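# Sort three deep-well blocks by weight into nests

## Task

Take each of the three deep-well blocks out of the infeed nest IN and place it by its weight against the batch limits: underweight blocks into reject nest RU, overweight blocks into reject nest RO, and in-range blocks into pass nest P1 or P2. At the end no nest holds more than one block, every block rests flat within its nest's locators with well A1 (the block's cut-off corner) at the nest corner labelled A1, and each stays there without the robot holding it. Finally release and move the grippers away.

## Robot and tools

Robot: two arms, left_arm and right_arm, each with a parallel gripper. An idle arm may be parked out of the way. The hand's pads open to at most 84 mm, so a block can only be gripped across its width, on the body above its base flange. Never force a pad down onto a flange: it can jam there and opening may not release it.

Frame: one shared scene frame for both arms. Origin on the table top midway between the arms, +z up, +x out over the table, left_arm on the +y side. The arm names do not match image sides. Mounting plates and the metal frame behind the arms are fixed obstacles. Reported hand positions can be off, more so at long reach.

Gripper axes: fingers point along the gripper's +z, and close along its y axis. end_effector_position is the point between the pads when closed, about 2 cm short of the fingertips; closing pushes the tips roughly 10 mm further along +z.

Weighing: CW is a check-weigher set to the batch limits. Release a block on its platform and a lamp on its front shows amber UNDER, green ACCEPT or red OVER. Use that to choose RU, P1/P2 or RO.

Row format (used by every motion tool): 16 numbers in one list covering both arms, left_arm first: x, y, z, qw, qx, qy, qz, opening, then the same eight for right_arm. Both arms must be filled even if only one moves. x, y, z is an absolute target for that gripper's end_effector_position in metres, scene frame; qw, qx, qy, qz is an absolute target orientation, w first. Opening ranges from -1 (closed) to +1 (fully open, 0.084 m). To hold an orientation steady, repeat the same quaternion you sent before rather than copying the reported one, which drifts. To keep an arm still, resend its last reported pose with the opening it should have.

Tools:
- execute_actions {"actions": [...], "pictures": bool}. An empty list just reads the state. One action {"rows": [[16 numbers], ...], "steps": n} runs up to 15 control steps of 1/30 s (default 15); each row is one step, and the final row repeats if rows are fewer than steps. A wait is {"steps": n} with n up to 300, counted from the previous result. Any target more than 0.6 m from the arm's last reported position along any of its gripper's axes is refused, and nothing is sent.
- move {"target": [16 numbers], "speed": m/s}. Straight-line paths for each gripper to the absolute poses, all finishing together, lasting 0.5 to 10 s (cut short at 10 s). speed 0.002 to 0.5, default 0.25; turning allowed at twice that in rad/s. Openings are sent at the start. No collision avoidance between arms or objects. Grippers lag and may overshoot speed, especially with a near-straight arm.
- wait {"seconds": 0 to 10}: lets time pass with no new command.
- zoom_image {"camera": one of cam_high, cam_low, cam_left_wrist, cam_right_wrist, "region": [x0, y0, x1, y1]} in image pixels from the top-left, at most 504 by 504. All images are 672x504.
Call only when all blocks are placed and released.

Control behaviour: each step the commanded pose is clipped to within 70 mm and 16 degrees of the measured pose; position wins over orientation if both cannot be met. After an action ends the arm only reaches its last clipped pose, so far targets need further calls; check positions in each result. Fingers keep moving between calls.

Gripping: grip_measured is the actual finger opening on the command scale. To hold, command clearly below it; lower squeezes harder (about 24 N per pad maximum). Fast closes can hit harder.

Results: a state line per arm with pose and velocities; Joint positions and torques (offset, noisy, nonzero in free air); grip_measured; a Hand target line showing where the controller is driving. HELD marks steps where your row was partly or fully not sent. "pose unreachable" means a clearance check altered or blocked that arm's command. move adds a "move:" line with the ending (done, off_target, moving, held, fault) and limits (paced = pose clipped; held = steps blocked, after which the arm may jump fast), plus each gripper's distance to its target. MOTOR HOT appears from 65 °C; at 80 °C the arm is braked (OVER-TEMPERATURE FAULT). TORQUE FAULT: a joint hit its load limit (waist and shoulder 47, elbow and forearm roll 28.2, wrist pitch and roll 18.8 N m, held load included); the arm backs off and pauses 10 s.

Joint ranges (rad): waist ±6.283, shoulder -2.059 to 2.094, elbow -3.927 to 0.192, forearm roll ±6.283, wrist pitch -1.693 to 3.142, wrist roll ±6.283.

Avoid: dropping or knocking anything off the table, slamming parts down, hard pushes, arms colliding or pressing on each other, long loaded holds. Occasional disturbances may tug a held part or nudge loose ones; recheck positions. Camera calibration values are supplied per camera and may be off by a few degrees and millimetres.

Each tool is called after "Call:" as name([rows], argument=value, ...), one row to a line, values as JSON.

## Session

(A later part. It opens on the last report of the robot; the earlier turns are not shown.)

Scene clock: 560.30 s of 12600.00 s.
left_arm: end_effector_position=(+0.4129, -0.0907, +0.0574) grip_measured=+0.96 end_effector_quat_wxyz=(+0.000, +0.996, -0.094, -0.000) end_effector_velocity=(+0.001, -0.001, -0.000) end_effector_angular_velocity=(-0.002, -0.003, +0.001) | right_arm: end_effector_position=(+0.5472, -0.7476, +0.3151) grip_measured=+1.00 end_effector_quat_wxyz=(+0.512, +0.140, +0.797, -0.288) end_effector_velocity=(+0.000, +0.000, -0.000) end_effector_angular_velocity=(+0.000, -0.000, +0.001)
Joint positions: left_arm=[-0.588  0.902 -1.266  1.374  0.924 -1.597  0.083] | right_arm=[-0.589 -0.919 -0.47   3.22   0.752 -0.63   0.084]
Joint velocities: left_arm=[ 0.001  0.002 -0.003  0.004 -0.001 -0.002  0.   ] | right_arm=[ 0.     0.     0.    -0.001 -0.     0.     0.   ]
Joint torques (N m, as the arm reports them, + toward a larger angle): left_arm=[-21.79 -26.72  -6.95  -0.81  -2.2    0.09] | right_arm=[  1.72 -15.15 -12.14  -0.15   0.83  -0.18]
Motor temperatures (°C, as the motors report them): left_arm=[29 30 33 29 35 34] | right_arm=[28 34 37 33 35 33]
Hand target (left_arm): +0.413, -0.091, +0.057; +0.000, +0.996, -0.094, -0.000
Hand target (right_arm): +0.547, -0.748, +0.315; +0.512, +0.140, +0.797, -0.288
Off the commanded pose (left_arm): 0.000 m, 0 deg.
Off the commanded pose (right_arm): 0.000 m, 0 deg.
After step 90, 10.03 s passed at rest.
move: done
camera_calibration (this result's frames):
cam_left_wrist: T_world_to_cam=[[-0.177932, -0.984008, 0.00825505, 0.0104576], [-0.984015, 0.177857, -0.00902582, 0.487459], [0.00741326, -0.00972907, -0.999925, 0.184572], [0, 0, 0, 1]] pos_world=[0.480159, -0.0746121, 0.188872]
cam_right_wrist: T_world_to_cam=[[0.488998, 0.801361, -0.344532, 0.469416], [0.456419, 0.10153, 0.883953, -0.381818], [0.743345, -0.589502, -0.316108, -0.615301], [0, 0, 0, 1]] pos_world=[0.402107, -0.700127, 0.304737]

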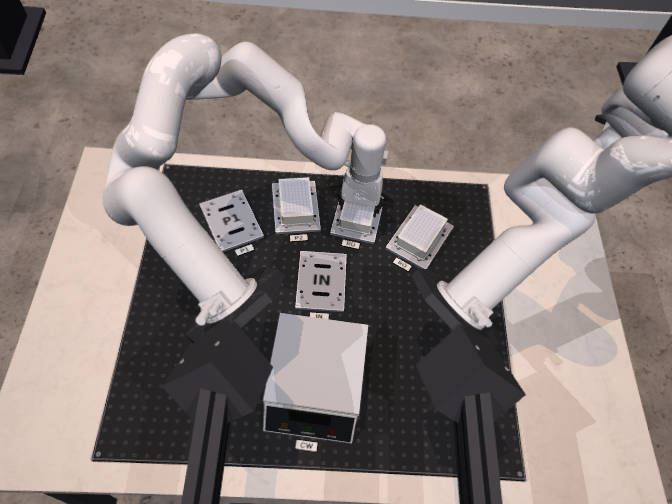

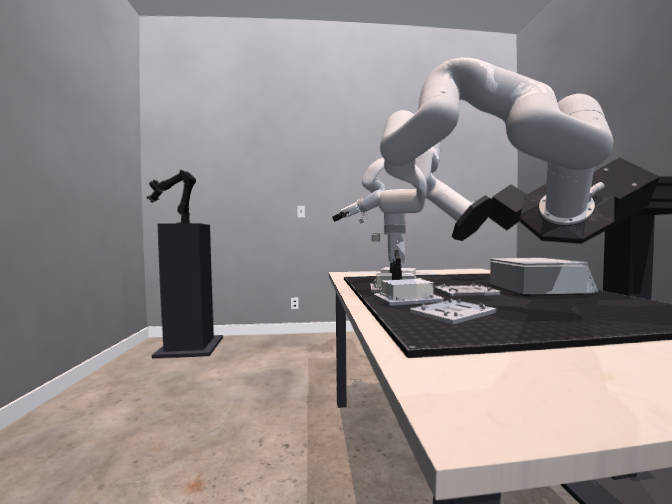

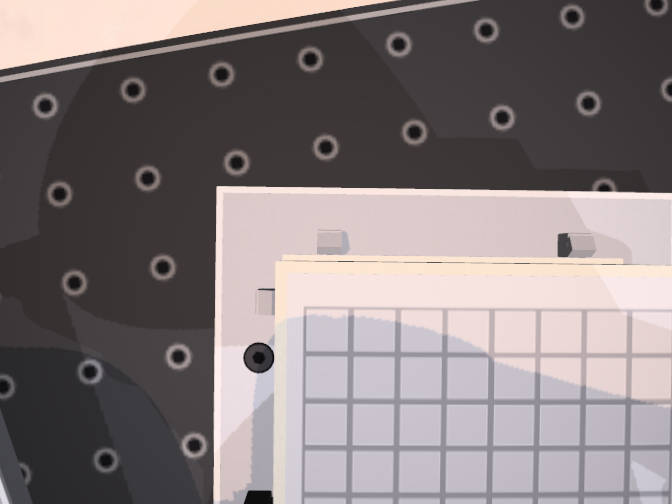

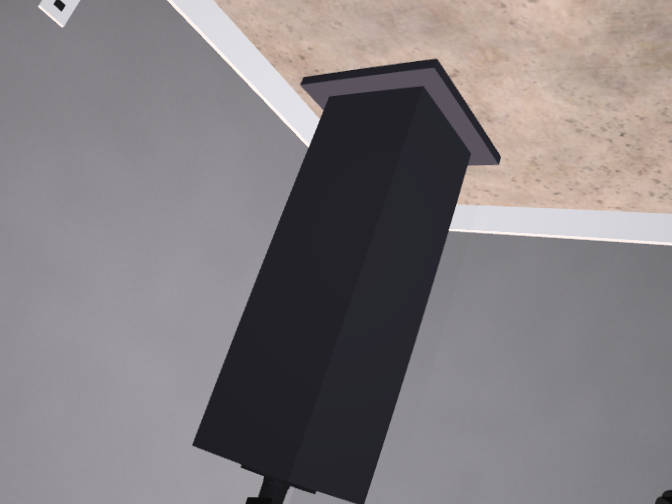

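Call:
move(target=[0.4129,-0.0907,0.0572,0,0.9956,-0.0941,0,1,0.5472,-0.7476,0.3151,0.512,0.140,0.797,-0.288,1], speed=0.007)

Call:
move(target=[0.4129,-0.0907,0.11,0,0.9956,-0.0941,0,1,0.5472,-0.7476,0.3151,0.512,0.140,0.797,-0.288,1], speed=0.03)

Call:
move(target=[0.33,-0.09,0.33,0,0.9956,-0.0941,0,1,0.5472,-0.7476,0.3151,0.512,0.140,0.797,-0.288,1], speed=0.15)

Scene clock: 571.53 s of 12600.00 s.
left_arm: end_effector_position=(+0.4129, -0.0907, +0.0571) grip_measured=+1.00 end_effector_quat_wxyz=(-0.000, +0.996, -0.094, -0.000) end_effector_velocity=(+0.000, +0.000, -0.000) end_effector_angular_velocity=(+0.000, +0.000, +0.001) | right_arm: end_effector_position=(+0.5472, -0.7476, +0.3151) grip_measured=+1.00 end_effector_quat_wxyz=(+0.512, +0.140, +0.797, -0.288) end_effector_velocity=(-0.000, -0.001, -0.000) end_effector_angular_velocity=(-0.001, +0.001, -0.001)
Joint positions: left_arm=[-0.588  0.903 -1.266  1.375  0.924 -1.597  0.084] | right_arm=[-0.589 -0.919 -0.47   3.22   0.752 -0.63   0.084]
Joint velocities: left_arm=[ 0.001 -0.    -0.     0.    -0.    -0.     0.   ] | right_arm=[-0.002 -0.     0.     0.     0.     0.     0.   ]
Joint torques (N m, as the arm reports them, + toward a larger angle): left_arm=[-21.58 -26.66  -6.76  -0.42  -2.25   0.11] | right_arm=[  1.02 -15.9  -12.35  -0.23   0.82  -0.45]
Motor temperatures (°C, as the motors report them): left_arm=[29 30 33 29 35 34] | right_arm=[28 34 37 33 35 33]
Hand target (left_arm): +0.413, -0.091, +0.057; +0.000, +0.996, -0.094, -0.000
Hand target (right_arm): +0.547, -0.748, +0.315; +0.512, +0.140, +0.797, -0.288
Off the commanded pose (left_arm): 0.000 m, 0 deg.
Off the commanded pose (right_arm): 0.000 m, 0 deg.
After step 90, 7.53 s passed at rest.
move: done
camera_calibration (this result's frames):
cam_left_wrist: T_world_to_cam=[[-0.177868, -0.984021, 0.008096, 0.0105231], [-0.984027, 0.177795, -0.0089534, 0.487413], [0.0073709, -0.00955921, -0.999927, 0.184315], [0, 0, 0, 1]] pos_world=[0.48014, -0.0745428, 0.188581]
cam_right_wrist: T_world_to_cam=[[0.488998, 0.801361, -0.344532, 0.469416], [0.456419, 0.10153, 0.883953, -0.381819], [0.743345, -0.589502, -0.316109, -0.6153], [0, 0, 0, 1]] pos_world=[0.402107, -0.700127, 0.304737]

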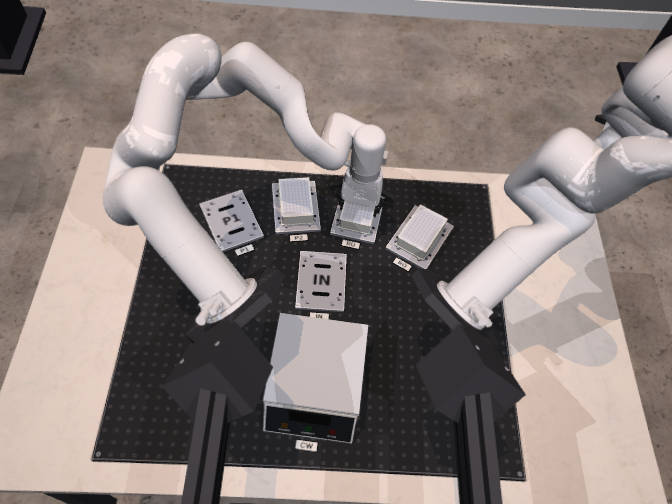

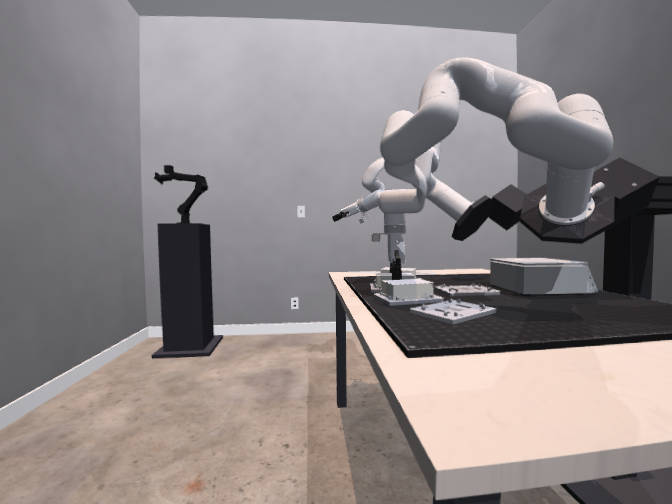

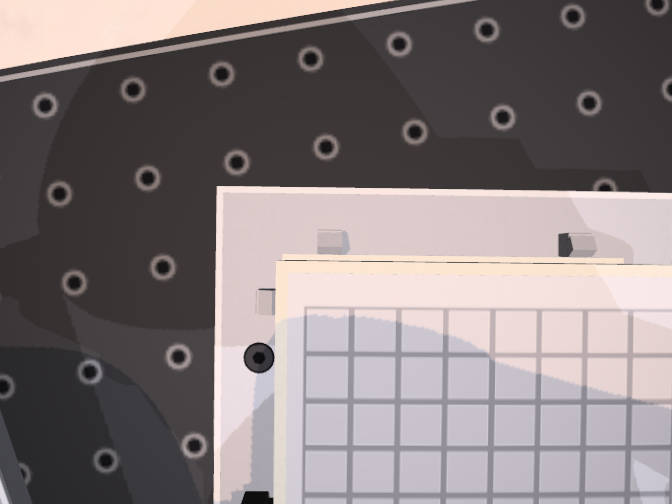

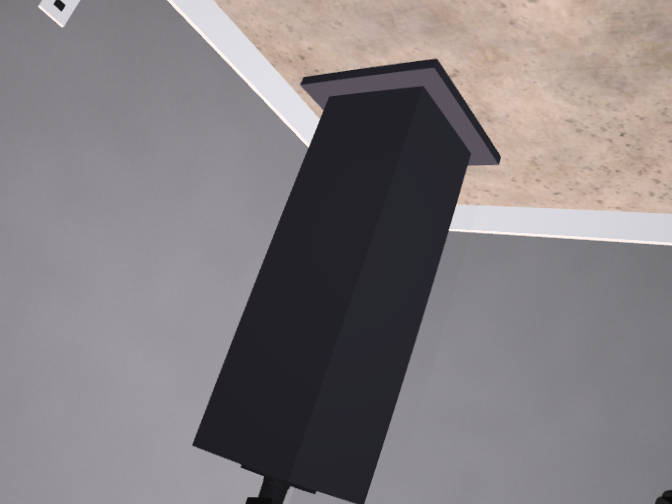

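Scene clock: 573.67 s of 12600.00 s.
left_arm: end_effector_position=(+0.4129, -0.0906, +0.1097) grip_measured=+1.00 end_effector_quat_wxyz=(-0.000, +0.996, -0.094, +0.000) end_effector_velocity=(-0.000, +0.000, +0.002) end_effector_angular_velocity=(+0.000, +0.001, -0.001) | right_arm: end_effector_position=(+0.5472, -0.7476, +0.3151) grip_measured=+1.00 end_effector_quat_wxyz=(+0.512, +0.140, +0.797, -0.288) end_effector_velocity=(-0.000, -0.000, -0.000) end_effector_angular_velocity=(-0.000, +0.002, +0.001)
Joint positions: left_arm=[-0.681  0.805 -1.204  1.269  0.966 -1.565  0.084] | right_arm=[-0.589 -0.919 -0.47   3.22   0.752 -0.63   0.084]
Joint velocities: left_arm=[-0.004 -0.004  0.002 -0.005  0.002  0.002 -0.   ] | right_arm=[-0.001  0.    -0.    -0.001 -0.001 -0.     0.   ]
Joint torques (N m, as the arm reports them, + toward a larger angle): left_arm=[-21.35 -26.55  -8.42  -0.64  -2.13   0.01] | right_arm=[  1.   -15.7  -12.34  -0.35   1.19  -0.3 ]
Motor temperatures (°C, as the motors report them): left_arm=[29 30 33 29 35 34] | right_arm=[28 34 37 33 35 33]
Hand target (left_arm): +0.413, -0.091, +0.110; -0.000, +0.996, -0.094, +0.000
Hand target (right_arm): +0.547, -0.748, +0.315; +0.512, +0.140, +0.797, -0.288
Off the commanded pose (left_arm): 0.000 m, 0 deg.
Off the commanded pose (right_arm): 0.000 m, 0 deg.
move: done
camera_calibration (this result's frames):
cam_left_wrist: T_world_to_cam=[[-0.177844, -0.984027, 0.00788954, 0.0101917], [-0.984029, 0.177772, -0.00913982, 0.487882], [0.00759129, -0.00938901, -0.999927, 0.236768], [0, 0, 0, 1]] pos_world=[0.480106, -0.0744797, 0.241129]
cam_right_wrist: T_world_to_cam=[[0.488998, 0.801361, -0.344532, 0.469416], [0.456419, 0.10153, 0.883953, -0.381818], [0.743345, -0.589502, -0.316109, -0.6153], [0, 0, 0, 1]] pos_world=[0.402107, -0.700127, 0.304737]

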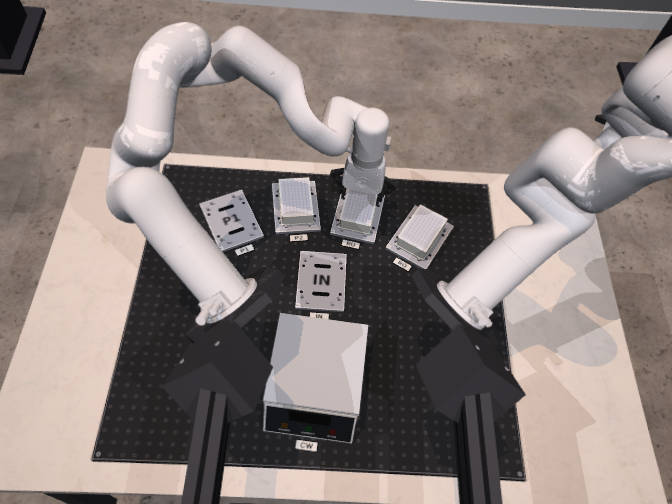

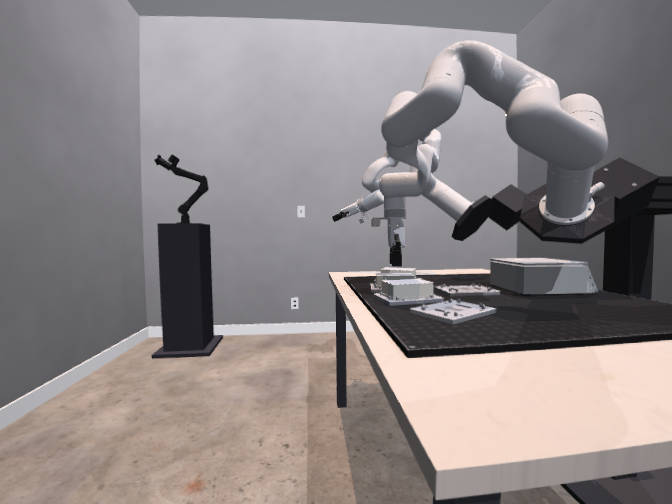

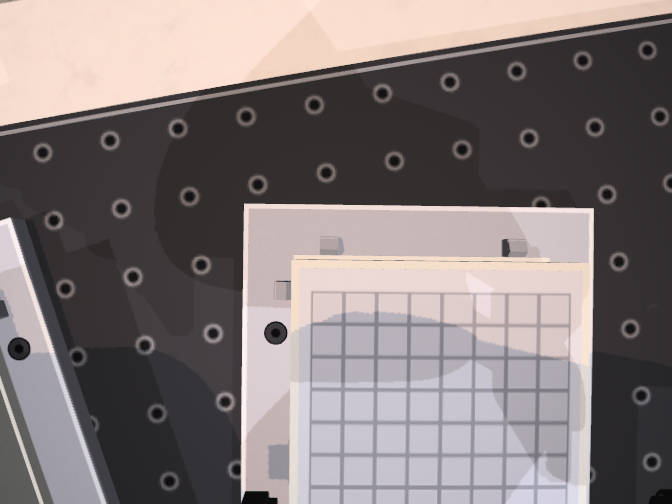

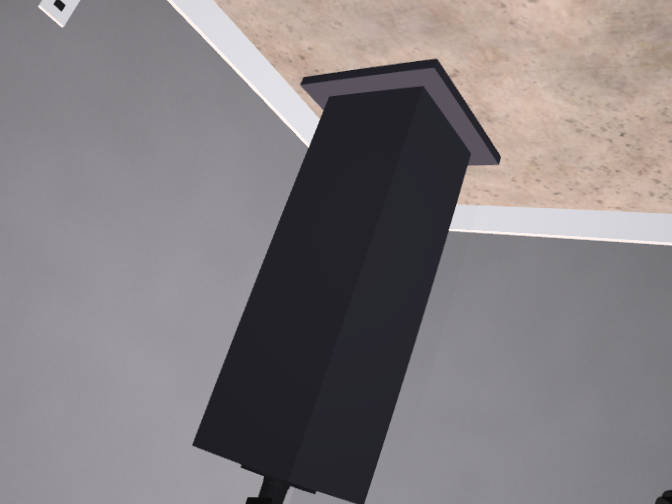

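Scene clock: 575.80 s of 12600.00 s.
left_arm: end_effector_position=(+0.3301, -0.0894, +0.3293) grip_measured=+1.00 end_effector_quat_wxyz=(-0.001, +0.996, -0.094, +0.000) end_effector_velocity=(-0.000, -0.000, +0.002) end_effector_angular_velocity=(-0.001, -0.000, +0.002) | right_arm: end_effector_position=(+0.5472, -0.7476, +0.3151) grip_measured=+1.00 end_effector_quat_wxyz=(+0.512, +0.140, +0.797, -0.288) end_effector_velocity=(-0.000, +0.000, -0.000) end_effector_angular_velocity=(+0.000, +0.001, +0.001)
Joint positions: left_arm=[-1.174  0.52  -1.07   0.821  1.234 -1.55   0.084] | right_arm=[-0.589 -0.919 -0.47   3.22   0.752 -0.63   0.084]
Joint velocities: left_arm=[-0.004 -0.002 -0.002 -0.004  0.004  0.    -0.   ] | right_arm=[-0.     0.     0.    -0.001 -0.001  0.    -0.   ]
Joint torques (N m, as the arm reports them, + toward a larger angle): left_arm=[-17.87 -22.   -15.04  -0.5   -2.14   0.1 ] | right_arm=[  1.51 -15.5  -11.99  -0.59   0.66   0.01]
Motor temperatures (°C, as the motors report them): left_arm=[29 30 33 29 35 34] | right_arm=[28 34 37 33 35 33]
Hand target (left_arm): +0.330, -0.089, +0.330; -0.000, +0.996, -0.094, +0.000
Hand target (right_arm): +0.547, -0.748, +0.315; +0.512, +0.140, +0.797, -0.288
Off the commanded pose (left_arm): 0.001 m, 0 deg.
Off the commanded pose (right_arm): 0.000 m, 0 deg.
move: done
camera_calibration (this result's frames):
cam_left_wrist: T_world_to_cam=[[-0.177165, -0.984156, 0.00704126, -0.00502186], [-0.984146, 0.177095, -0.00966765, 0.408431], [0.00826751, -0.0086424, -0.999928, 0.456814], [0, 0, 0, 1]] pos_world=[0.397289, -0.0733252, 0.460766]
cam_right_wrist: T_world_to_cam=[[0.488998, 0.801361, -0.344532, 0.469416], [0.456419, 0.10153, 0.883953, -0.381818], [0.743346, -0.589502, -0.316109, -0.6153], [0, 0, 0, 1]] pos_world=[0.402107, -0.700127, 0.304737]

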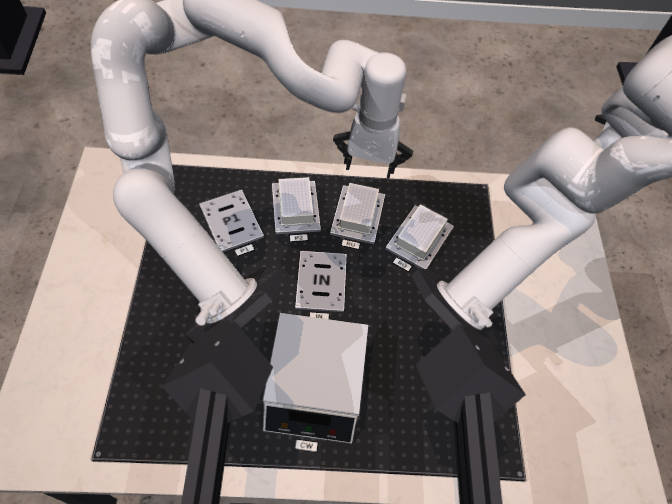

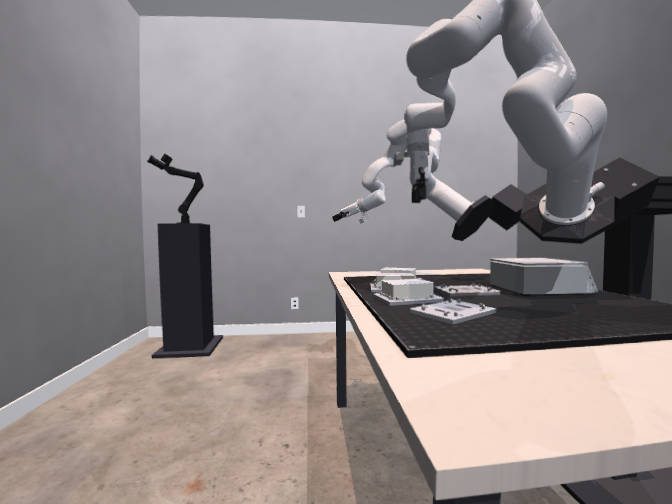

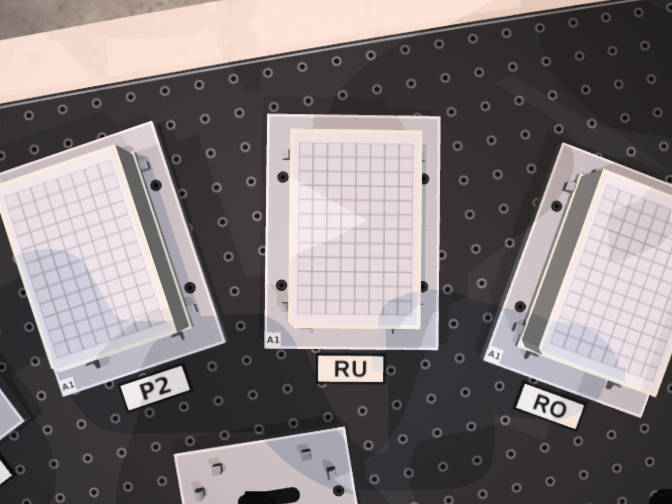

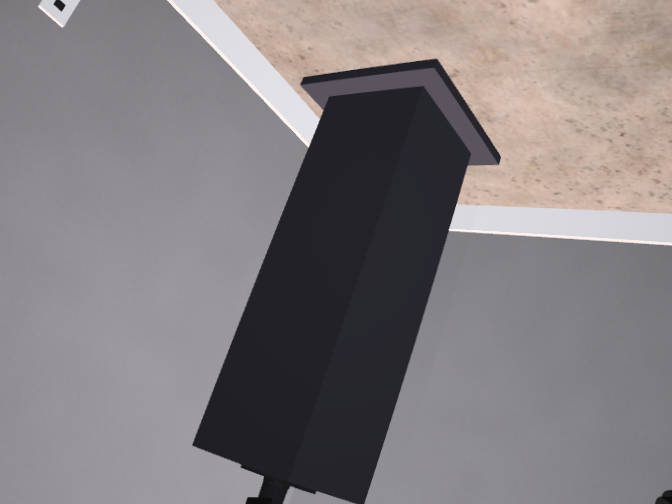

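Call:
finished_scene(scene=1)

The scene is finished: the task was done.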